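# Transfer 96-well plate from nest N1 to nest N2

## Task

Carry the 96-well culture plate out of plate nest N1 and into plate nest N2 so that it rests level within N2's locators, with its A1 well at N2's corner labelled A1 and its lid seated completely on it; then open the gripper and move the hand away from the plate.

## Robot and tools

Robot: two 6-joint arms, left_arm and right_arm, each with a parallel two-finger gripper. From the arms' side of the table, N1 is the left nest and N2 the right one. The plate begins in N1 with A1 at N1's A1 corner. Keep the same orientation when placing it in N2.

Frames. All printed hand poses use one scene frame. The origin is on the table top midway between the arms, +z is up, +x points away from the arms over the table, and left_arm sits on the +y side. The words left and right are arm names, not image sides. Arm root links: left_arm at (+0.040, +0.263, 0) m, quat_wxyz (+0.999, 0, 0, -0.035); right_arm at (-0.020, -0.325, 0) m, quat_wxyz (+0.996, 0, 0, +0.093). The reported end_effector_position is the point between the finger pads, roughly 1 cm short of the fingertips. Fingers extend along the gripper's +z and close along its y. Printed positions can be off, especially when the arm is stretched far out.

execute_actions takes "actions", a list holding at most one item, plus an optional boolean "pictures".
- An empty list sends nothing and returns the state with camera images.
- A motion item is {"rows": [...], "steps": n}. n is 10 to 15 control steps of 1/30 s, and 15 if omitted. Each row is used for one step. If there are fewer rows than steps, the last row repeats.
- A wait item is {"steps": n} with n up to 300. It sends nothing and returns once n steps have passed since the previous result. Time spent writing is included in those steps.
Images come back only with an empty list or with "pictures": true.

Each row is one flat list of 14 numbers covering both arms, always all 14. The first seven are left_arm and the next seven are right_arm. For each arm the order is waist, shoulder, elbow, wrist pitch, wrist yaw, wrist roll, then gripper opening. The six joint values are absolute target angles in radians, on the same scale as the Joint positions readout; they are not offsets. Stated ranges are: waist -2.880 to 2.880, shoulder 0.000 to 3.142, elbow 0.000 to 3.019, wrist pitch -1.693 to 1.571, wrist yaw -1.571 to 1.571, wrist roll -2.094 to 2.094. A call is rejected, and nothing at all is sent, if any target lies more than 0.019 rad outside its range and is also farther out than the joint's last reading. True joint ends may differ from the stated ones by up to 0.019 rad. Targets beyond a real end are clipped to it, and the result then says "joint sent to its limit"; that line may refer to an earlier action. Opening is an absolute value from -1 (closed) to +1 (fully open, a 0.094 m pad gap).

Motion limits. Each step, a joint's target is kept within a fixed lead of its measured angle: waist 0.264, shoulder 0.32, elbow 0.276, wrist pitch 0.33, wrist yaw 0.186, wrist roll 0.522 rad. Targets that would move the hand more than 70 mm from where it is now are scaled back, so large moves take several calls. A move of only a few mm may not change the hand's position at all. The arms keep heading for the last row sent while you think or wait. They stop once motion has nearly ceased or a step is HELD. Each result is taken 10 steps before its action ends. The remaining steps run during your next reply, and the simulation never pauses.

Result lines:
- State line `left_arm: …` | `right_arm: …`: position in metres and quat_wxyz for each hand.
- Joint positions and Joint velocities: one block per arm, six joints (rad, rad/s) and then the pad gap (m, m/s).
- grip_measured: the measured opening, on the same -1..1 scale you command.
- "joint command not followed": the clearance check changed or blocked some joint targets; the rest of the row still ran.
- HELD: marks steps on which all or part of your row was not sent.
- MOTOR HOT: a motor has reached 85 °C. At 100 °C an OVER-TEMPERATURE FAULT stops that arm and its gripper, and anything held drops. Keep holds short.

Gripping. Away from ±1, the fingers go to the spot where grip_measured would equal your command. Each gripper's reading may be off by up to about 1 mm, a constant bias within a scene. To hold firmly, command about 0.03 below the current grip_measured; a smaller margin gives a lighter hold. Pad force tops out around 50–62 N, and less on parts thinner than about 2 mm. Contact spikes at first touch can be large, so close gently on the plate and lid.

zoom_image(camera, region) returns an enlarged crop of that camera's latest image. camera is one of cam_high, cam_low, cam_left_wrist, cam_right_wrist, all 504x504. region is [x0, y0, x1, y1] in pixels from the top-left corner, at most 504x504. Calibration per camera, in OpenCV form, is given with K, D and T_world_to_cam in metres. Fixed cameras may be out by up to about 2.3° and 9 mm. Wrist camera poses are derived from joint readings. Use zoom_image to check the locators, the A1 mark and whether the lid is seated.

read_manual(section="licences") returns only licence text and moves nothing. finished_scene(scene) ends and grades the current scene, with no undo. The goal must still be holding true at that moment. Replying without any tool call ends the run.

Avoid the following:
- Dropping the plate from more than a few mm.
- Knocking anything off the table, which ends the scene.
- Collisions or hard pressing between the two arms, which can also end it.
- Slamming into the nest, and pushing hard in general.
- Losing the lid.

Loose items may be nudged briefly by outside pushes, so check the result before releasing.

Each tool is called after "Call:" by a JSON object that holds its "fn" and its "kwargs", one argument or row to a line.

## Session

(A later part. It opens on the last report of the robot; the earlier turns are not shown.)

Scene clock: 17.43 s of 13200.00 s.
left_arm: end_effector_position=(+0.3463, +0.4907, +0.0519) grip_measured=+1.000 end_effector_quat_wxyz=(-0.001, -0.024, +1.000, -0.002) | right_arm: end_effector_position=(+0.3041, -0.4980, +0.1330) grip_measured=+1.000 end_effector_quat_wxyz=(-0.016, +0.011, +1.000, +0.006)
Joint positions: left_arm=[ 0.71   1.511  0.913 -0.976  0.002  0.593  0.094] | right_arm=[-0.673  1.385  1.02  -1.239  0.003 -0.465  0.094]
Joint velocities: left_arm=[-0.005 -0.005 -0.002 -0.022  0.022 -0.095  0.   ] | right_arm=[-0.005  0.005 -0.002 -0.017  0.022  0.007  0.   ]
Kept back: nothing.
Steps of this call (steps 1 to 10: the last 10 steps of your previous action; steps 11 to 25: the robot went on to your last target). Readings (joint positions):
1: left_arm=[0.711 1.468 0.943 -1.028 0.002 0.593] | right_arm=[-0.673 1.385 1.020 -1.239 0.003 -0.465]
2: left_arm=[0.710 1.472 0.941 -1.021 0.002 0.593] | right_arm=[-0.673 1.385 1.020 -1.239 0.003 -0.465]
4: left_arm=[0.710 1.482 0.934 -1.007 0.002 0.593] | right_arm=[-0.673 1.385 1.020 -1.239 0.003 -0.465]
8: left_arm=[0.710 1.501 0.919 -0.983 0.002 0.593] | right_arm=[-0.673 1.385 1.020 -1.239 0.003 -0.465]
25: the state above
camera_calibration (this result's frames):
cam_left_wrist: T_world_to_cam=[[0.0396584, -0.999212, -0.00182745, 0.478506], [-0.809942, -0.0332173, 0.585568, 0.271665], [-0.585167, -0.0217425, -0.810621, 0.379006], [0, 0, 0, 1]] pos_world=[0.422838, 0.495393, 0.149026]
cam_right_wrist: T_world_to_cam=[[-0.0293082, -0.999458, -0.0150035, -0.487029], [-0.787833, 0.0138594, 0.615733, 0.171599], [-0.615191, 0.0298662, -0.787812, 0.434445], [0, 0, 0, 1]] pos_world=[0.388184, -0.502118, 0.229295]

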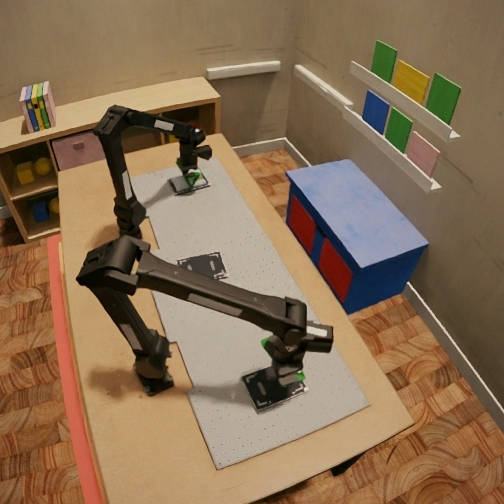

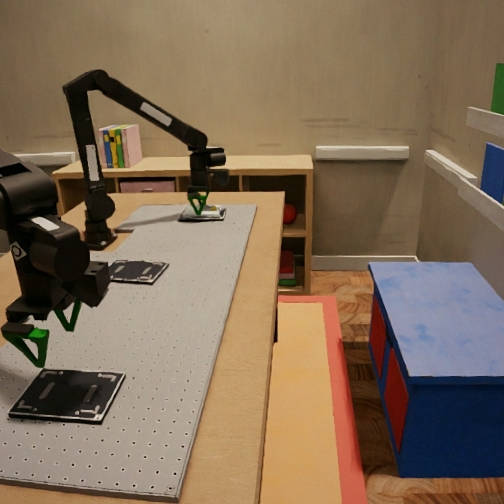

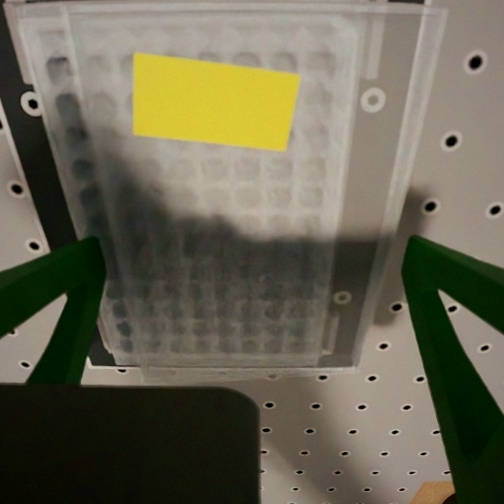

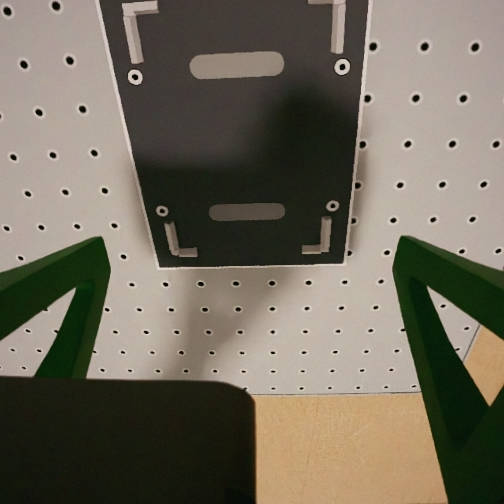

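Descend 8 mm more.

Call:
{"fn": "execute_actions", "kwargs": {
  "actions": [
    {"rows":[[0.698,1.524,0.9,-0.96,0,0.58,1,-0.664,1.38,1.06,-1.25,0,-0.478,1],[0.698,1.53,0.896,-0.95,0,0.58,1,-0.664,1.38,1.06,-1.25,0,-0.478,1],[0.698,1.532,0.896,-0.943,0,0.58,1,-0.664,1.38,1.06,-1.25,0,-0.478,1]]}
  ]
}}

Call:
{"fn": "execute_actions", "kwargs": {
  "actions": [
    {"steps":20}
  ],
  "pictures": true
}}

Scene clock: 18.07 s of 13200.00 s.
left_arm: end_effector_position=(+0.3479, +0.4919, +0.0499) grip_measured=+1.000 end_effector_quat_wxyz=(+0.004, -0.024, +1.000, +0.002) | right_arm: end_effector_position=(+0.3041, -0.4980, +0.1330) grip_measured=+1.000 end_effector_quat_wxyz=(-0.016, +0.011, +1.000, +0.006)
Joint positions: left_arm=[ 0.71   1.513  0.909 -0.959  0.001  0.592  0.094] | right_arm=[-0.673  1.385  1.02  -1.239  0.003 -0.465  0.094]
Joint velocities: left_arm=[-0.015 -0.015  0.002  0.027 -0.022 -0.051  0.   ] | right_arm=[-0.015 -0.015 -0.007  0.002  0.022  0.022  0.   ]
Steps of this call (steps 1 to 14: the robot went on to your last target; steps 15 to 19: the first 5 steps of this action). Readings (joint positions):
15: left_arm=[0.710 1.511 0.913 -0.975 0.002 0.593] | right_arm=[-0.673 1.385 1.020 -1.239 0.003 -0.465]
16: left_arm=[0.710 1.511 0.912 -0.971 0.002 0.593] | right_arm=[-0.673 1.385 1.020 -1.239 0.003 -0.465]
18: left_arm=[0.710 1.513 0.909 -0.960 0.002 0.593] | right_arm=[-0.673 1.385 1.020 -1.239 0.003 -0.465]
19: the state above

Scene clock: 18.73 s of 13200.00 s.
left_arm: end_effector_position=(+0.3482, +0.4920, +0.0499) grip_measured=+1.000 end_effector_quat_wxyz=(+0.004, -0.025, +1.000, +0.002) | right_arm: end_effector_position=(+0.3041, -0.4980, +0.1330) grip_measured=+1.000 end_effector_quat_wxyz=(-0.016, +0.011, +1.000, +0.006)
Joint positions: left_arm=[ 0.71   1.513  0.909 -0.958  0.     0.59   0.094] | right_arm=[-0.673  1.385  1.02  -1.239  0.003 -0.465  0.094]
Joint velocities: left_arm=[-0.005 -0.015 -0.007 -0.007 -0.037 -0.037  0.   ] | right_arm=[-0.015 -0.015  0.002 -0.022 -0.037 -0.081  0.   ]
Kept back: nothing.
Steps of this call (steps 1 to 10: the last 10 steps of your previous action; steps 11 to 15: the robot went on to your last target; steps 16 to 20: nothing new was sent). Readings (joint positions):
1: left_arm=[0.710 1.513 0.909 -0.958 0.000 0.592] | right_arm=[-0.673 1.385 1.020 -1.239 0.003 -0.465]
2: left_arm=[0.710 1.513 0.909 -0.958 0.000 0.591] | right_arm=[-0.673 1.385 1.020 -1.239 0.003 -0.465]
4: left_arm=[0.710 1.513 0.909 -0.958 0.000 0.591] | right_arm=[-0.673 1.385 1.020 -1.239 0.003 -0.465]
8: left_arm=[0.710 1.513 0.909 -0.958 0.000 0.590] | right_arm=[-0.673 1.385 1.020 -1.239 0.003 -0.465]
20: the state above
All arms were judged still, so your last target was given up. Only a new action makes them travel on or press farther. Fingers that are still opening or closing keep moving.
camera_calibration (this result's frames):
cam_left_wrist: T_world_to_cam=[[0.0419999, -0.99907, -0.00974992, 0.479299], [-0.814848, -0.039899, 0.5783, 0.279762], [-0.578151, -0.0163438, -0.815766, 0.373667], [0, 0, 0, 1]] pos_world=[0.423869, 0.496122, 0.147712]
cam_right_wrist: T_world_to_cam=[[-0.0293082, -0.999458, -0.0150035, -0.487029], [-0.787833, 0.0138594, 0.615733, 0.171599], [-0.615191, 0.0298662, -0.787812, 0.434445], [0, 0, 0, 1]] pos_world=[0.388184, -0.502118, 0.229295]

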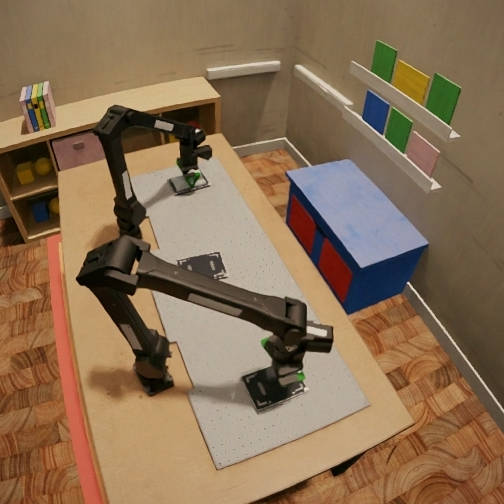

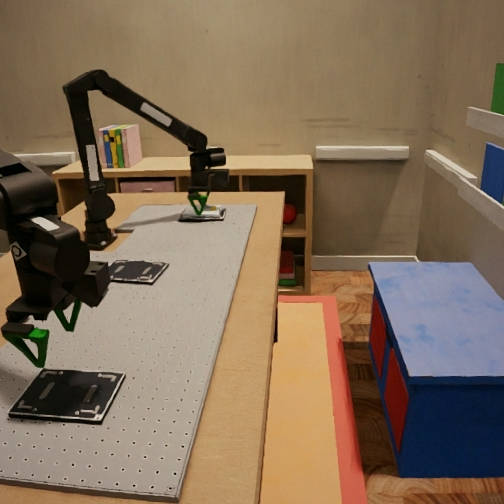

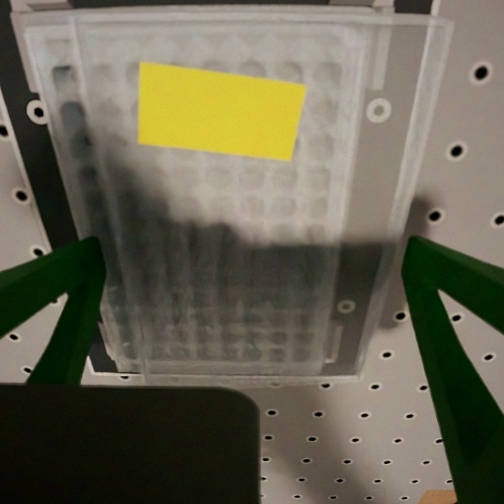

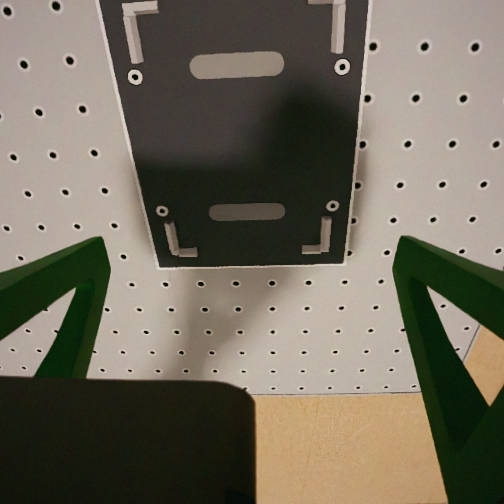

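Call:
{"fn": "execute_actions", "kwargs": {
  "actions": [
    {"rows":[[0.71,1.511,0.915,-0.975,0,0.59,0.76,-0.664,1.38,1.06,-1.25,0,-0.478,1]]}
  ]
}}

Call:
{"fn": "execute_actions", "kwargs": {
  "actions": [
    {"steps":20}
  ],
  "pictures": true
}}

Scene clock: 19.27 s of 13200.00 s.
left_arm: end_effector_position=(+0.3470, +0.4913, +0.0499) grip_measured=+0.789 end_effector_quat_wxyz=(+0.001, -0.025, +1.000, +0.001) | right_arm: end_effector_position=(+0.3041, -0.4980, +0.1330) grip_measured=+1.000 end_effector_quat_wxyz=(-0.016, +0.011, +1.000, +0.006)
Joint positions: left_arm=[ 0.71   1.513  0.909 -0.964 -0.     0.59   0.084] | right_arm=[-0.673  1.385  1.02  -1.239  0.003 -0.465  0.094]
Joint velocities: left_arm=[-0.005 -0.005 -0.007  0.002 -0.037  0.007 -0.001] | right_arm=[-0.005 -0.005  0.022 -0.002 -0.007  0.022  0.   ]
Steps of this call (steps 1 to 11: nothing new was sent; steps 12 to 16: the first 5 steps of this action). Readings (joint positions):
12: left_arm=[0.710 1.513 0.909 -0.959 0.000 0.590] | right_arm=[-0.673 1.385 1.020 -1.239 0.003 -0.465]
13: left_arm=[0.710 1.513 0.909 -0.961 -0.000 0.590] | right_arm=[-0.673 1.385 1.020 -1.239 0.003 -0.465]
15: left_arm=[0.710 1.513 0.909 -0.963 -0.000 0.590] | right_arm=[-0.673 1.385 1.020 -1.239 0.003 -0.465]
16: the state above

Scene clock: 19.93 s of 13200.00 s.
left_arm: end_effector_position=(+0.3470, +0.4913, +0.0499) grip_measured=+0.789 end_effector_quat_wxyz=(+0.001, -0.025, +1.000, +0.001) | right_arm: end_effector_position=(+0.3041, -0.4980, +0.1330) grip_measured=+1.000 end_effector_quat_wxyz=(-0.016, +0.011, +1.000, +0.006)
Joint positions: left_arm=[ 0.71   1.513  0.909 -0.964 -0.     0.59   0.084] | right_arm=[-0.673  1.385  1.02  -1.239  0.003 -0.465  0.094]
Joint velocities: left_arm=[-0.005  0.005 -0.002 -0.002  0.051 -0.081 -0.001] | right_arm=[-0.005 -0.005  0.007 -0.002 -0.022  0.051  0.   ]
Kept back: nothing.
Steps of this call (steps 1 to 10: the last 10 steps of your previous action; steps 11 to 15: the robot went on to your last target; steps 16 to 20: nothing new was sent). Readings (joint positions):
1: left_arm=[0.710 1.513 0.909 -0.964 -0.000 0.590] | right_arm=[-0.673 1.385 1.020 -1.239 0.003 -0.465]
2: left_arm=[0.710 1.513 0.909 -0.964 -0.000 0.590] | right_arm=[-0.673 1.385 1.020 -1.239 0.003 -0.465]
4: left_arm=[0.710 1.513 0.909 -0.964 -0.000 0.590] | right_arm=[-0.673 1.385 1.020 -1.239 0.003 -0.465]
8: left_arm=[0.710 1.513 0.909 -0.964 -0.000 0.590] | right_arm=[-0.673 1.385 1.020 -1.239 0.003 -0.465]
20: the state above
All arms were judged still, so your last target was given up. Only a new action makes them travel on or press farther. Fingers that are still opening or closing keep moving.
camera_calibration (this result's frames):
cam_left_wrist: T_world_to_cam=[[0.0419621, -0.999094, -0.00715886, 0.47851], [-0.811919, -0.0382746, 0.582513, 0.276729], [-0.582259, -0.018631, -0.81279, 0.375352], [0, 0, 0, 1]] pos_world=[0.423155, 0.495661, 0.147309]
cam_right_wrist: T_world_to_cam=[[-0.0293082, -0.999458, -0.0150035, -0.487029], [-0.787833, 0.0138594, 0.615733, 0.171599], [-0.615191, 0.0298662, -0.787812, 0.434445], [0, 0, 0, 1]] pos_world=[0.388184, -0.502118, 0.229295]

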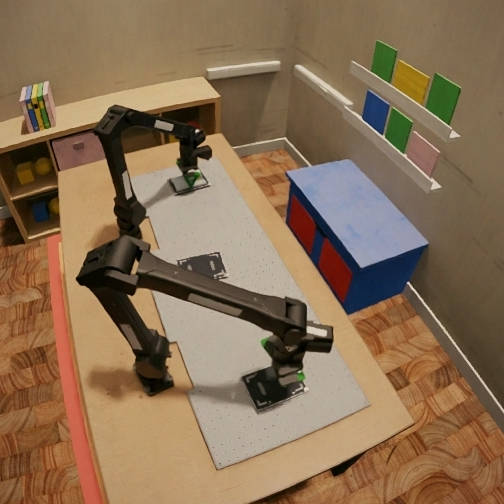

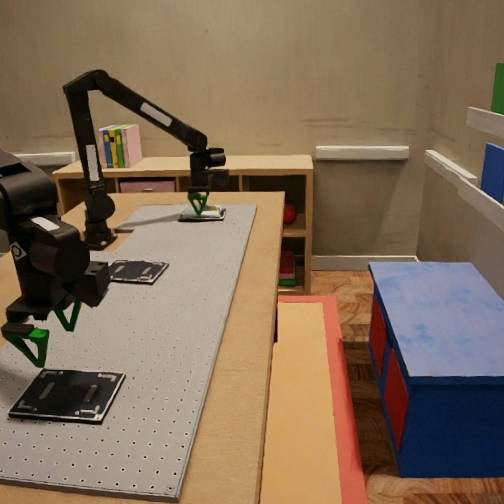

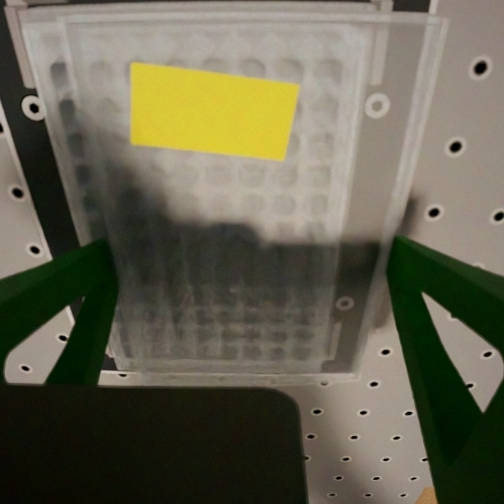

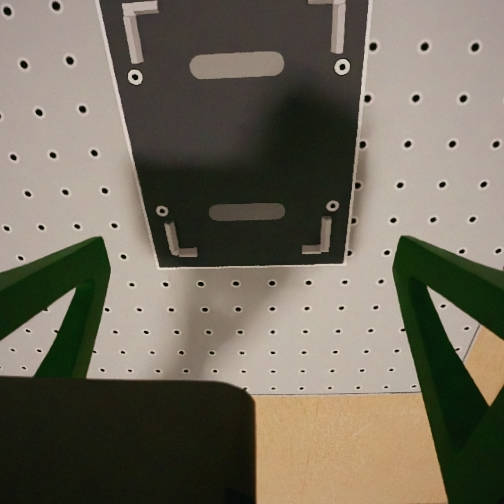

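Call:
{"fn": "execute_actions", "kwargs": {
  "actions": [
    {"rows":[[0.71,1.513,0.935,-0.98,0,0.59,0.76,-0.664,1.38,1.06,-1.25,0,-0.478,1],[0.715,1.515,0.943,-0.985,0,0.6,0.76,-0.664,1.38,1.06,-1.25,0,-0.478,1],[0.72,1.518,0.95,-0.99,0,0.61,0.76,-0.664,1.38,1.06,-1.25,0,-0.478,1],[0.726,1.521,0.955,-0.995,0,0.615,0.76,-0.664,1.38,1.06,-1.25,0,-0.478,1],[0.732,1.524,0.96,-1.0,0,0.62,0.76,-0.664,1.38,1.06,-1.25,0,-0.478,1],[0.738,1.527,0.963,-1.004,0,0.627,0.76,-0.664,1.38,1.06,-1.25,0,-0.478,1],[0.744,1.53,0.966,-1.006,0,0.633,0.76,-0.664,1.38,1.06,-1.25,0,-0.478,1],[0.75,1.532,0.966,-1.006,0,0.638,0.76,-0.664,1.38,1.06,-1.25,0,-0.478,1]]}
  ]
}}

Call:
{"fn": "execute_actions", "kwargs": {
  "actions": [
    {"steps":30}
  ],
  "pictures": true
}}

Scene clock: 21.13 s of 13200.00 s.
left_arm: end_effector_position=(+0.3465, +0.4910, +0.0509) grip_measured=+0.789 end_effector_quat_wxyz=(-0.000, -0.024, +1.000, -0.001) | right_arm: end_effector_position=(+0.3041, -0.4980, +0.1330) grip_measured=+1.000 end_effector_quat_wxyz=(-0.016, +0.011, +1.000, +0.006)
Joint positions: left_arm=[ 0.71   1.513  0.912 -0.972  0.     0.593  0.084] | right_arm=[-0.673  1.385  1.02  -1.239  0.003 -0.465  0.094]
Joint velocities: left_arm=[ 0.015 -0.015  0.056 -0.129 -0.051  0.095  0.   ] | right_arm=[-0.015 -0.005 -0.007  0.017  0.007 -0.051  0.   ]
Steps of this call (steps 1 to 31: nothing new was sent; steps 32 to 36: the first 5 steps of this action). Readings (joint positions):
32: left_arm=[0.710 1.513 0.909 -0.965 -0.000 0.590] | right_arm=[-0.673 1.385 1.020 -1.239 0.003 -0.465]
33: left_arm=[0.710 1.513 0.909 -0.966 -0.000 0.590] | right_arm=[-0.673 1.385 1.020 -1.239 0.003 -0.465]
35: left_arm=[0.710 1.513 0.910 -0.968 0.000 0.591] | right_arm=[-0.673 1.385 1.020 -1.239 0.003 -0.465]
36: the state above

Scene clock: 22.13 s of 13200.00 s.
left_arm: end_effector_position=(+0.3455, +0.4992, +0.0551) grip_measured=+0.789 end_effector_quat_wxyz=(+0.001, -0.021, +1.000, -0.003) | right_arm: end_effector_position=(+0.3041, -0.4980, +0.1330) grip_measured=+1.000 end_effector_quat_wxyz=(-0.016, +0.011, +1.000, +0.006)
Joint positions: left_arm=[ 0.731  1.516  0.929 -0.986  0.007  0.62   0.084] | right_arm=[-0.673  1.385  1.02  -1.239  0.003 -0.465  0.094]
Joint velocities: left_arm=[-0.015 -0.015 -0.012 -0.002  0.022 -0.007 -0.001] | right_arm=[-0.005  0.005 -0.007 -0.027 -0.007  0.007  0.   ]
Kept back: nothing.
Steps of this call (steps 1 to 10: the last 10 steps of your previous action; steps 11 to 30: the robot went on to your last target). Readings (joint positions):
1: left_arm=[0.711 1.513 0.915 -0.976 0.002 0.596] | right_arm=[-0.673 1.385 1.020 -1.239 0.003 -0.465]
2: left_arm=[0.714 1.513 0.918 -0.981 0.003 0.600] | right_arm=[-0.673 1.385 1.020 -1.239 0.003 -0.465]
4: left_arm=[0.721 1.514 0.924 -0.986 0.006 0.609] | right_arm=[-0.673 1.385 1.020 -1.239 0.003 -0.465]
8: left_arm=[0.731 1.516 0.929 -0.986 0.007 0.617] | right_arm=[-0.673 1.385 1.020 -1.239 0.003 -0.465]
30: the state above
All arms were judged still, so your last target was given up. Only a new action makes them travel on or press farther. Fingers that are still opening or closing keep moving.
camera_calibration (this result's frames):
cam_left_wrist: T_world_to_cam=[[0.0339517, -0.999422, 0.00176543, 0.488894], [-0.8123, -0.0265657, 0.582635, 0.26714], [-0.582251, -0.0212155, -0.812732, 0.380134], [0, 0, 0, 1]] pos_world=[0.421732, 0.503773, 0.152439]
cam_right_wrist: T_world_to_cam=[[-0.0293082, -0.999458, -0.0150035, -0.487029], [-0.787833, 0.0138594, 0.615733, 0.171599], [-0.615191, 0.0298662, -0.787812, 0.434445], [0, 0, 0, 1]] pos_world=[0.388184, -0.502118, 0.229295]

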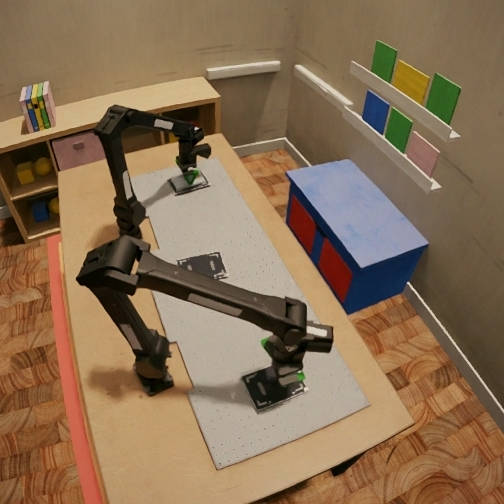

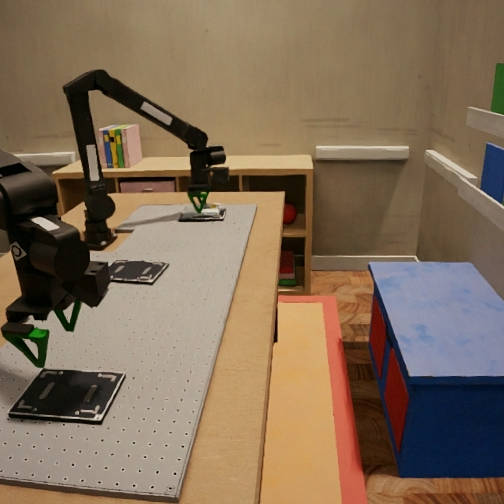

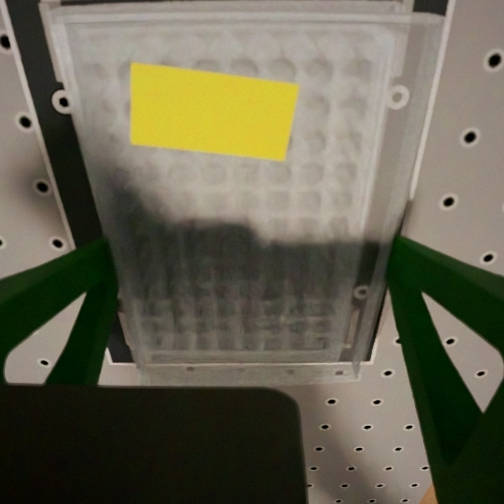

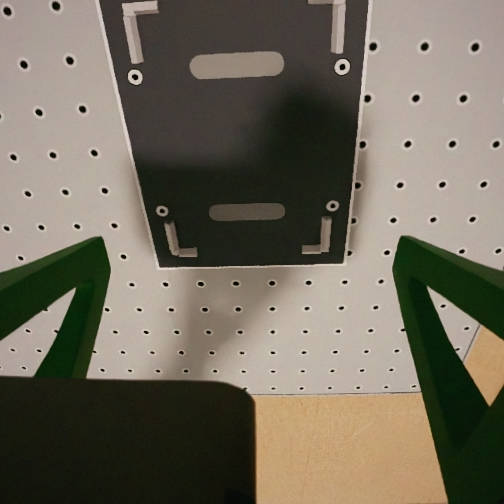

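Call:
{"fn": "execute_actions", "kwargs": {
  "actions": [
    {"rows":[[0.735,1.52,0.99,-1.015,0,0.638,0.76,-0.664,1.38,1.06,-1.25,0,-0.478,1],[0.735,1.52,0.99,-1.015,0,0.638,0.76,-0.664,1.38,1.06,-1.25,0,-0.478,1],[0.735,1.52,0.99,-1.015,0,0.638,0.76,-0.664,1.38,1.06,-1.25,0,-0.478,1],[0.735,1.52,0.99,-1.015,0,0.638,0.76,-0.664,1.38,1.06,-1.25,0,-0.478,1],[0.752,1.525,0.99,-1.015,0,0.638,0.76,-0.664,1.38,1.06,-1.25,0,-0.478,1]]}
  ]
}}

Call:
{"fn": "execute_actions", "kwargs": {
  "actions": [
    {"steps":30}
  ],
  "pictures": true
}}

Scene clock: 23.03 s of 13200.00 s.
left_arm: end_effector_position=(+0.3461, +0.5005, +0.0588) grip_measured=+0.789 end_effector_quat_wxyz=(-0.002, -0.020, +1.000, -0.003) | right_arm: end_effector_position=(+0.3041, -0.4980, +0.1330) grip_measured=+1.000 end_effector_quat_wxyz=(-0.016, +0.011, +1.000, +0.006)
Joint positions: left_arm=[ 0.732  1.516  0.941 -1.003  0.003  0.623  0.084] | right_arm=[-0.673  1.385  1.02  -1.239  0.003 -0.465  0.094]
Joint velocities: left_arm=[ 0.015 -0.005 -0.002 -0.056 -0.081  0.051 -0.001] | right_arm=[-0.005 -0.015 -0.002 -0.007 -0.022 -0.051  0.   ]
Steps of this call (steps 1 to 22: nothing new was sent; steps 23 to 27: the first 5 steps of this action). Readings (joint positions):
23: left_arm=[0.731 1.516 0.931 -0.988 0.007 0.620] | right_arm=[-0.673 1.385 1.020 -1.239 0.003 -0.465]
24: left_arm=[0.731 1.516 0.935 -0.992 0.007 0.621] | right_arm=[-0.673 1.385 1.020 -1.239 0.003 -0.465]
26: left_arm=[0.731 1.516 0.940 -1.000 0.004 0.622] | right_arm=[-0.673 1.385 1.020 -1.239 0.003 -0.465]
27: the state above

Scene clock: 24.03 s of 13200.00 s.
left_arm: end_effector_position=(+0.3432, +0.5029, +0.0590) grip_measured=+0.789 end_effector_quat_wxyz=(-0.003, -0.023, +1.000, -0.004) | right_arm: end_effector_position=(+0.3041, -0.4980, +0.1330) grip_measured=+1.000 end_effector_quat_wxyz=(-0.016, +0.011, +1.000, +0.006)
Joint positions: left_arm=[ 0.741  1.516  0.941 -1.007  0.003  0.625  0.084] | right_arm=[-0.673  1.385  1.02  -1.239  0.003 -0.465  0.094]
Joint velocities: left_arm=[-0.005 -0.005 -0.007  0.012 -0.037  0.051 -0.001] | right_arm=[-0.005  0.015 -0.012 -0.007 -0.007 -0.037  0.   ]
Kept back: nothing.
Steps of this call (steps 1 to 10: the last 10 steps of your previous action; steps 11 to 15: the robot went on to your last target; steps 16 to 30: nothing new was sent). Readings (joint positions):
1: left_arm=[0.733 1.516 0.941 -1.004 0.003 0.623] | right_arm=[-0.673 1.385 1.020 -1.239 0.003 -0.465]
2: left_arm=[0.735 1.516 0.941 -1.005 0.003 0.623] | right_arm=[-0.673 1.385 1.020 -1.239 0.003 -0.465]
4: left_arm=[0.738 1.516 0.941 -1.007 0.003 0.624] | right_arm=[-0.673 1.385 1.020 -1.239 0.003 -0.465]
8: left_arm=[0.741 1.516 0.941 -1.007 0.003 0.625] | right_arm=[-0.673 1.385 1.020 -1.239 0.003 -0.465]
30: the state above
All arms were judged still, so your last target was given up. Only a new action makes them travel on or press farther. Fingers that are still opening or closing keep moving.
camera_calibration (this result's frames):
cam_left_wrist: T_world_to_cam=[[0.0385243, -0.999252, 0.00333219, 0.490995], [-0.806806, -0.0291371, 0.590098, 0.262039], [-0.589559, -0.0254215, -0.807325, 0.38634], [0, 0, 0, 1]] pos_world=[0.42027, 0.508085, 0.155637]
cam_right_wrist: T_world_to_cam=[[-0.0293082, -0.999458, -0.0150035, -0.487029], [-0.787833, 0.0138594, 0.615733, 0.171599], [-0.615191, 0.0298662, -0.787812, 0.434445], [0, 0, 0, 1]] pos_world=[0.388184, -0.502118, 0.229295]

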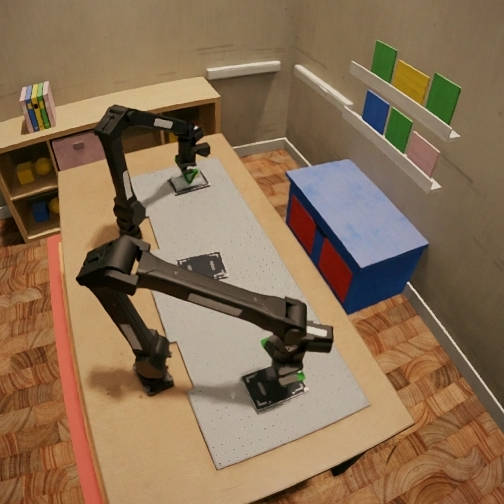

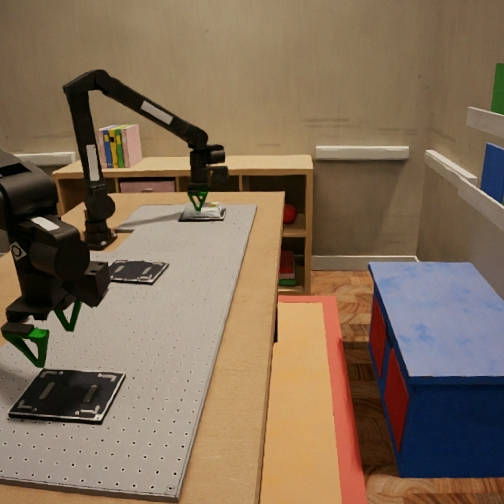

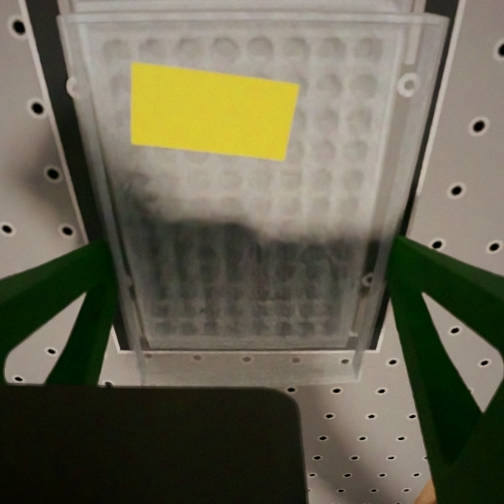

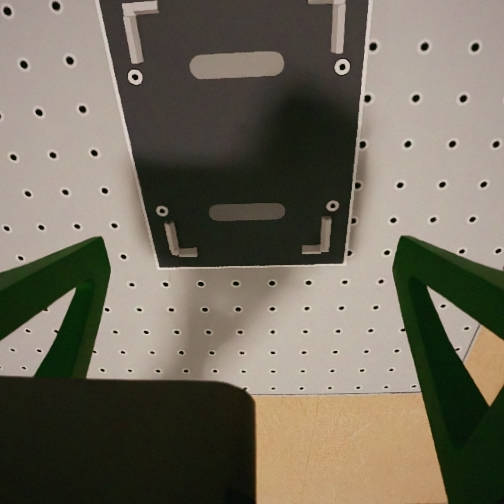

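Call:
{"fn": "execute_actions", "kwargs": {
  "actions": [
    {"rows":[[0.752,1.54,1.005,-1.008,0,0.638,0.76,-0.664,1.38,1.06,-1.25,0,-0.478,1]]}
  ]
}}

Call:
{"fn": "execute_actions", "kwargs": {
  "actions": [
    {"steps":25}
  ],
  "pictures": true
}}

Scene clock: 24.67 s of 13200.00 s.
left_arm: end_effector_position=(+0.3464, +0.5055, +0.0586) grip_measured=+0.789 end_effector_quat_wxyz=(-0.003, -0.023, +1.000, -0.004) | right_arm: end_effector_position=(+0.3041, -0.4980, +0.1330) grip_measured=+1.000 end_effector_quat_wxyz=(-0.016, +0.011, +1.000, +0.006)
Joint positions: left_arm=[ 0.741  1.526  0.952 -1.007  0.003  0.625  0.084] | right_arm=[-0.673  1.385  1.02  -1.239  0.003 -0.465  0.094]
Joint velocities: left_arm=[ 0.005  0.044  0.046  0.017  0.037 -0.007  0.001] | right_arm=[ 0.005 -0.005  0.012 -0.012 -0.037 -0.022  0.   ]
Steps of this call (steps 1 to 14: nothing new was sent; steps 15 to 19: the first 5 steps of this action). Readings (joint positions):
15: left_arm=[0.741 1.517 0.942 -1.007 0.003 0.625] | right_arm=[-0.673 1.385 1.020 -1.239 0.003 -0.465]
16: left_arm=[0.741 1.519 0.945 -1.007 0.003 0.625] | right_arm=[-0.673 1.385 1.020 -1.239 0.003 -0.465]
18: left_arm=[0.741 1.524 0.950 -1.007 0.003 0.625] | right_arm=[-0.673 1.385 1.020 -1.239 0.003 -0.465]
19: the state above

Scene clock: 25.50 s of 13200.00 s.
left_arm: end_effector_position=(+0.3469, +0.5059, +0.0582) grip_measured=+0.789 end_effector_quat_wxyz=(-0.003, -0.023, +1.000, -0.004) | right_arm: end_effector_position=(+0.3041, -0.4980, +0.1330) grip_measured=+1.000 end_effector_quat_wxyz=(-0.016, +0.011, +1.000, +0.006)
Joint positions: left_arm=[ 0.741  1.529  0.954 -1.007  0.003  0.625  0.084] | right_arm=[-0.673  1.385  1.02  -1.239  0.003 -0.465  0.094]
Joint velocities: left_arm=[-0.024 -0.005 -0.002  0.002  0.007 -0.007  0.   ] | right_arm=[-0.015 -0.015 -0.017 -0.012 -0.095 -0.007  0.   ]
Kept back: nothing.
Steps of this call (steps 1 to 10: the last 10 steps of your previous action; steps 11 to 15: the robot went on to your last target; steps 16 to 25: nothing new was sent). Readings (joint positions):
1: left_arm=[0.741 1.528 0.953 -1.007 0.003 0.625] | right_arm=[-0.673 1.385 1.020 -1.239 0.003 -0.465]
2: left_arm=[0.741 1.529 0.954 -1.007 0.003 0.625] | right_arm=[-0.673 1.385 1.020 -1.239 0.003 -0.465]
4: left_arm=[0.741 1.529 0.954 -1.007 0.003 0.625] | right_arm=[-0.673 1.385 1.020 -1.239 0.003 -0.465]
8: left_arm=[0.741 1.529 0.954 -1.007 0.003 0.625] | right_arm=[-0.673 1.385 1.020 -1.239 0.003 -0.465]
25: the state above
All arms were judged still, so your last target was given up. Only a new action makes them travel on or press farther. Fingers that are still opening or closing keep moving.
camera_calibration (this result's frames):
cam_left_wrist: T_world_to_cam=[[0.0385253, -0.999251, 0.00355778, 0.493808], [-0.80663, -0.0289971, 0.590346, 0.265447], [-0.5898, -0.0256131, -0.807143, 0.388173], [0, 0, 0, 1]] pos_world=[0.424038, 0.511078, 0.154849]
cam_right_wrist: T_world_to_cam=[[-0.0293082, -0.999458, -0.0150035, -0.487029], [-0.787833, 0.0138594, 0.615733, 0.171599], [-0.615191, 0.0298662, -0.787812, 0.434445], [0, 0, 0, 1]] pos_world=[0.388184, -0.502118, 0.229295]

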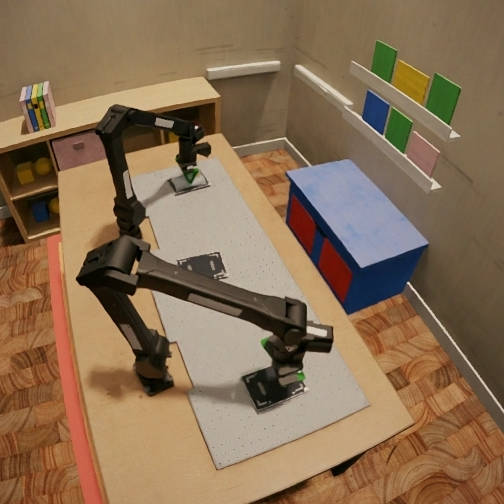

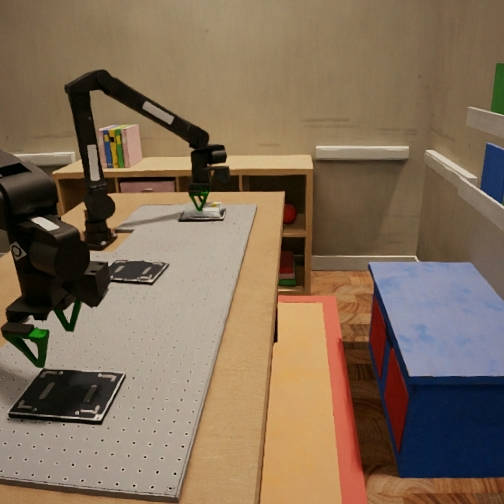

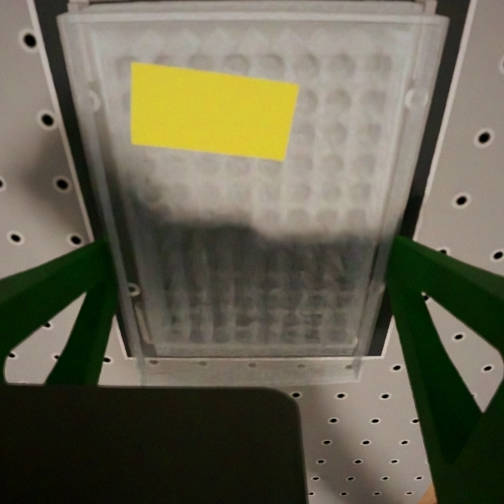

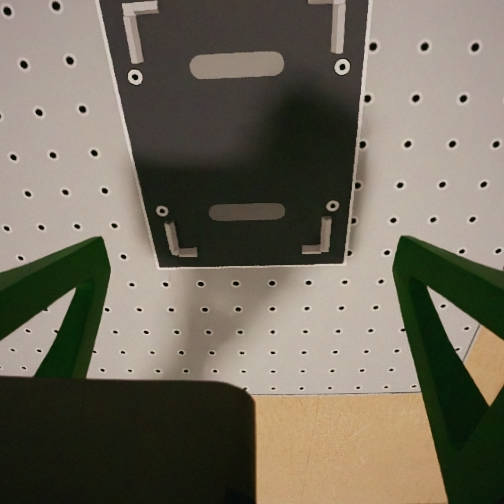

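Call:
{"fn": "execute_actions", "kwargs": {
  "actions": [
    {"rows":[[0.741,1.543,0.945,-0.99,0,0.625,0.76,-0.664,1.38,1.06,-1.25,0,-0.478,1],[0.741,1.546,0.943,-0.985,0,0.625,0.76,-0.664,1.38,1.06,-1.25,0,-0.478,1],[0.741,1.549,0.94,-0.98,0,0.625,0.76,-0.664,1.38,1.06,-1.25,0,-0.478,1],[0.741,1.552,0.938,-0.975,0,0.625,0.76,-0.664,1.38,1.06,-1.25,0,-0.478,1],[0.741,1.555,0.935,-0.968,0,0.625,0.76,-0.664,1.38,1.06,-1.25,0,-0.478,1],[0.741,1.559,0.932,-0.958,0,0.625,0.76,-0.664,1.38,1.06,-1.25,0,-0.478,1]]}
  ]
}}

Call:
{"fn": "execute_actions", "kwargs": {
  "actions": [
    {"steps":25}
  ],
  "pictures": true
}}

Scene clock: 26.27 s of 13200.00 s.
left_arm: end_effector_position=(+0.3496, +0.5080, +0.0562) grip_measured=+0.789 end_effector_quat_wxyz=(+0.002, -0.023, +1.000, -0.001) | right_arm: end_effector_position=(+0.3041, -0.4980, +0.1330) grip_measured=+1.000 end_effector_quat_wxyz=(-0.016, +0.011, +1.000, +0.006)
Joint positions: left_arm=[ 0.741  1.533  0.952 -0.988  0.003  0.625  0.084] | right_arm=[-0.673  1.385  1.02  -1.239  0.003 -0.465  0.094]
Joint velocities: left_arm=[-0.005  0.044 -0.056  0.134 -0.022  0.037  0.   ] | right_arm=[-0.005 -0.015  0.002  0.017 -0.066 -0.125  0.   ]
Steps of this call (steps 1 to 18: nothing new was sent; steps 19 to 23: the first 5 steps of this action). Readings (joint positions):
19: left_arm=[0.741 1.529 0.954 -1.006 0.003 0.625] | right_arm=[-0.673 1.385 1.020 -1.239 0.003 -0.465]
20: left_arm=[0.741 1.529 0.954 -1.003 0.003 0.625] | right_arm=[-0.673 1.385 1.020 -1.239 0.003 -0.465]
22: left_arm=[0.741 1.531 0.953 -0.994 0.003 0.625] | right_arm=[-0.673 1.385 1.020 -1.239 0.003 -0.465]
23: the state above

Scene clock: 27.10 s of 13200.00 s.
left_arm: end_effector_position=(+0.3500, +0.5082, +0.0556) grip_measured=+0.789 end_effector_quat_wxyz=(+0.003, -0.023, +1.000, -0.000) | right_arm: end_effector_position=(+0.3041, -0.4980, +0.1330) grip_measured=+1.000 end_effector_quat_wxyz=(-0.016, +0.011, +1.000, +0.006)
Joint positions: left_arm=[ 0.741  1.533  0.951 -0.985  0.003  0.625  0.084] | right_arm=[-0.673  1.385  1.02  -1.239  0.003 -0.465  0.094]
Joint velocities: left_arm=[-0.015  0.005  0.002 -0.007 -0.007 -0.022  0.001] | right_arm=[-0.005 -0.005  0.002  0.007 -0.022 -0.037  0.   ]
Kept back: nothing.
Steps of this call (steps 1 to 10: the last 10 steps of your previous action; steps 11 to 15: the robot went on to your last target; steps 16 to 25: nothing new was sent). Readings (joint positions):
1: left_arm=[0.741 1.533 0.951 -0.987 0.003 0.625] | right_arm=[-0.673 1.385 1.020 -1.239 0.003 -0.465]
2: left_arm=[0.741 1.533 0.951 -0.985 0.003 0.625] | right_arm=[-0.673 1.385 1.020 -1.239 0.003 -0.465]
4: left_arm=[0.741 1.533 0.951 -0.985 0.003 0.625] | right_arm=[-0.673 1.385 1.020 -1.239 0.003 -0.465]
8: left_arm=[0.741 1.533 0.951 -0.985 0.003 0.625] | right_arm=[-0.673 1.385 1.020 -1.239 0.003 -0.465]
25: the state above
All arms were judged still, so your last target was given up. Only a new action makes them travel on or press farther. Fingers that are still opening or closing keep moving.
camera_calibration (this result's frames):
cam_left_wrist: T_world_to_cam=[[0.0385329, -0.999248, -0.00439978, 0.496394], [-0.813552, -0.0339281, 0.580501, 0.274972], [-0.580214, -0.018789, -0.814248, 0.381525], [0, 0, 0, 1]] pos_world=[0.425943, 0.512519, 0.153219]
cam_right_wrist: T_world_to_cam=[[-0.0293082, -0.999458, -0.0150035, -0.487029], [-0.787833, 0.0138594, 0.615733, 0.171599], [-0.615191, 0.0298662, -0.787812, 0.434445], [0, 0, 0, 1]] pos_world=[0.388184, -0.502118, 0.229295]

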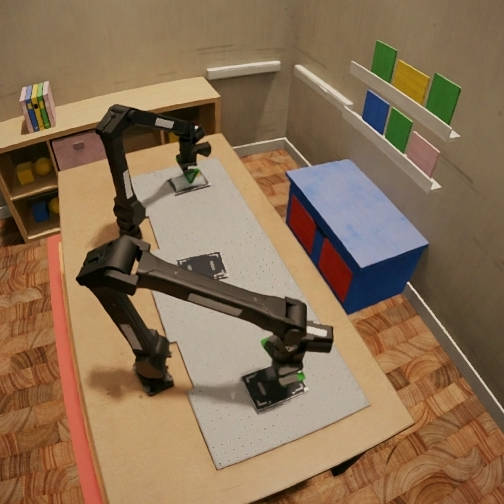

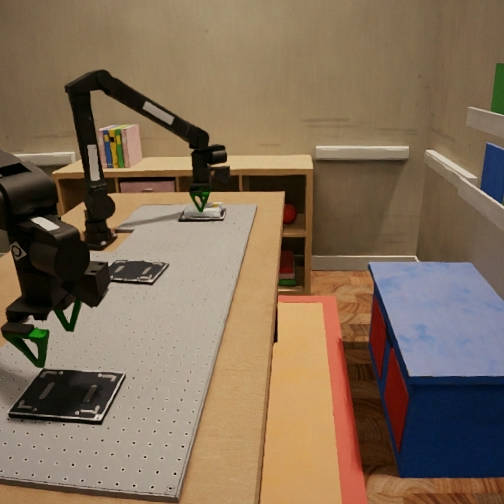

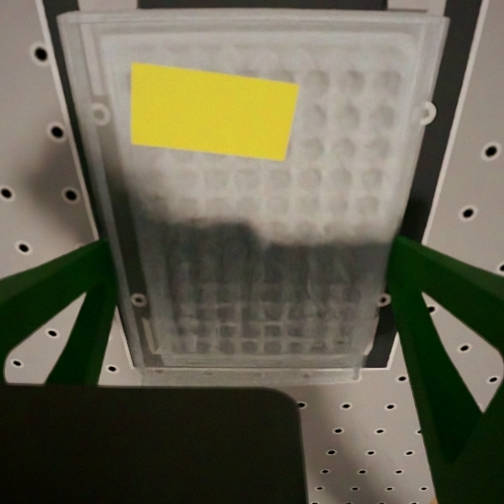

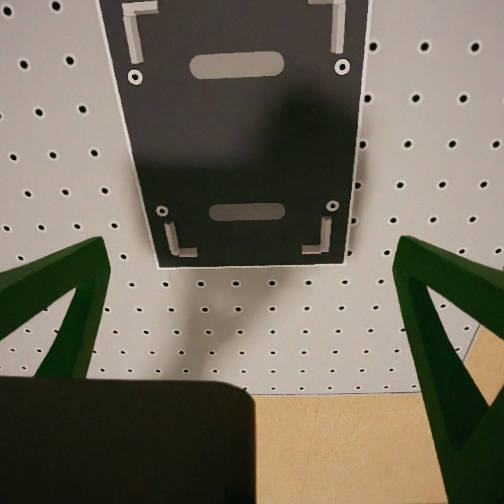

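Call:
{"fn": "execute_actions", "kwargs": {
  "actions": [
    {"rows":[[0.741,1.545,0.932,-1.012,0,0.625,0.76,-0.664,1.38,1.06,-1.25,0,-0.478,1]]}
  ]
}}

Call:
{"fn": "execute_actions", "kwargs": {
  "actions": [
    {"steps":25}
  ],
  "pictures": true
}}

Scene clock: 27.63 s of 13200.00 s.
left_arm: end_effector_position=(+0.3451, +0.5042, +0.0538) grip_measured=+0.789 end_effector_quat_wxyz=(-0.006, -0.023, +1.000, -0.007) | right_arm: end_effector_position=(+0.3041, -0.4980, +0.1330) grip_measured=+1.000 end_effector_quat_wxyz=(-0.016, +0.011, +1.000, +0.006)
Joint positions: left_arm=[ 0.741  1.533  0.946 -1.     0.004  0.625  0.084] | right_arm=[-0.673  1.385  1.02  -1.239  0.003 -0.465  0.094]
Joint velocities: left_arm=[-0.005 -0.024 -0.017  0.002  0.066 -0.022  0.001] | right_arm=[-0.005 -0.015 -0.017  0.012 -0.007 -0.022  0.   ]
Steps of this call (steps 1 to 11: nothing new was sent; steps 12 to 16: the first 5 steps of this action). Readings (joint positions):
12: left_arm=[0.741 1.533 0.951 -0.989 0.003 0.625] | right_arm=[-0.673 1.385 1.020 -1.239 0.003 -0.465]
13: left_arm=[0.741 1.533 0.951 -0.993 0.003 0.625] | right_arm=[-0.673 1.385 1.020 -1.239 0.003 -0.465]
15: left_arm=[0.741 1.533 0.948 -1.000 0.003 0.625] | right_arm=[-0.673 1.385 1.020 -1.239 0.003 -0.465]
16: the state above

Scene clock: 28.47 s of 13200.00 s.
left_arm: end_effector_position=(+0.3451, +0.5042, +0.0538) grip_measured=+0.789 end_effector_quat_wxyz=(-0.005, -0.023, +1.000, -0.007) | right_arm: end_effector_position=(+0.3041, -0.4980, +0.1330) grip_measured=+1.000 end_effector_quat_wxyz=(-0.016, +0.011, +1.000, +0.006)
Joint positions: left_arm=[ 0.741  1.533  0.946 -1.     0.004  0.625  0.084] | right_arm=[-0.673  1.385  1.02  -1.239  0.003 -0.465  0.094]
Joint velocities: left_arm=[-0.005 -0.005 -0.017 -0.017 -0.007 -0.051 -0.001] | right_arm=[ 0.005 -0.005 -0.007 -0.002  0.037  0.007  0.   ]
Kept back: nothing.
Steps of this call (steps 1 to 10: the last 10 steps of your previous action; steps 11 to 15: the robot went on to your last target; steps 16 to 25: nothing new was sent). Readings (joint positions):
1: left_arm=[0.741 1.533 0.946 -1.000 0.004 0.625] | right_arm=[-0.673 1.385 1.020 -1.239 0.003 -0.465]
2: left_arm=[0.741 1.533 0.946 -1.000 0.004 0.625] | right_arm=[-0.673 1.385 1.020 -1.239 0.003 -0.465]
4: left_arm=[0.741 1.533 0.946 -1.000 0.004 0.625] | right_arm=[-0.673 1.385 1.020 -1.239 0.003 -0.465]
8: left_arm=[0.741 1.533 0.946 -1.000 0.004 0.625] | right_arm=[-0.673 1.385 1.020 -1.239 0.003 -0.465]
25: the state above
All arms were judged still, so your last target was given up. Only a new action makes them travel on or press farther. Fingers that are still opening or closing keep moving.
camera_calibration (this result's frames):
cam_left_wrist: T_world_to_cam=[[0.0385691, -0.999221, 0.00839755, 0.491856], [-0.804362, -0.0260593, 0.593568, 0.264101], [-0.592887, -0.0296481, -0.80474, 0.386532], [0, 0, 0, 1]] pos_world=[0.422631, 0.509815, 0.150165]
cam_right_wrist: T_world_to_cam=[[-0.0293082, -0.999458, -0.0150035, -0.487029], [-0.787833, 0.0138594, 0.615733, 0.171599], [-0.615191, 0.0298662, -0.787812, 0.434445], [0, 0, 0, 1]] pos_world=[0.388184, -0.502118, 0.229295]

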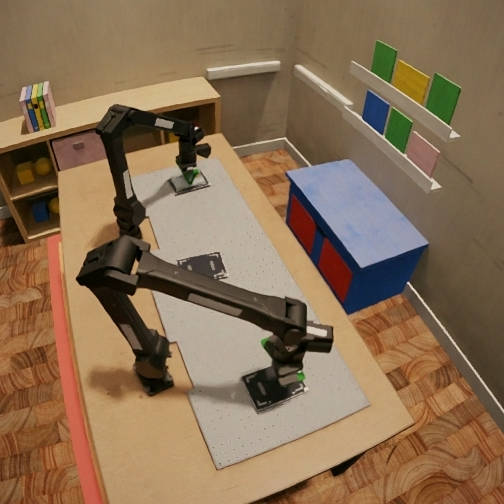

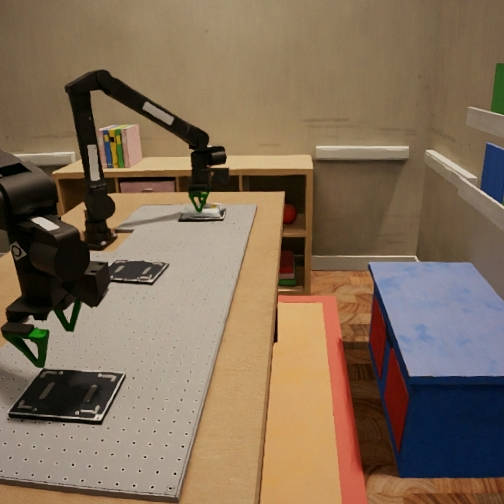

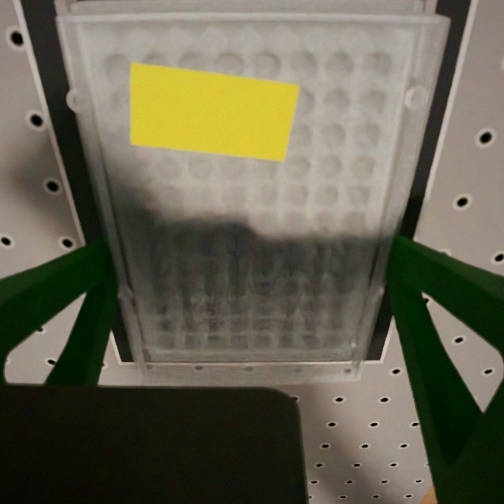

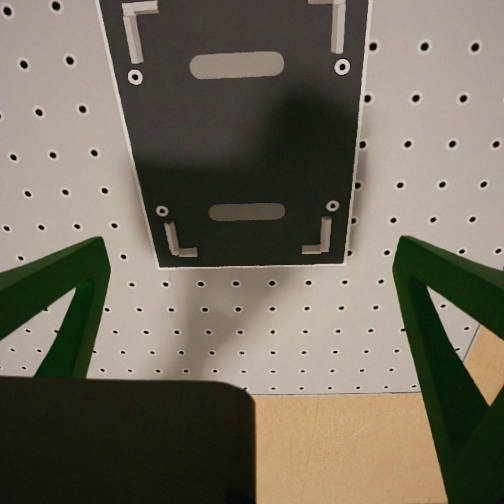

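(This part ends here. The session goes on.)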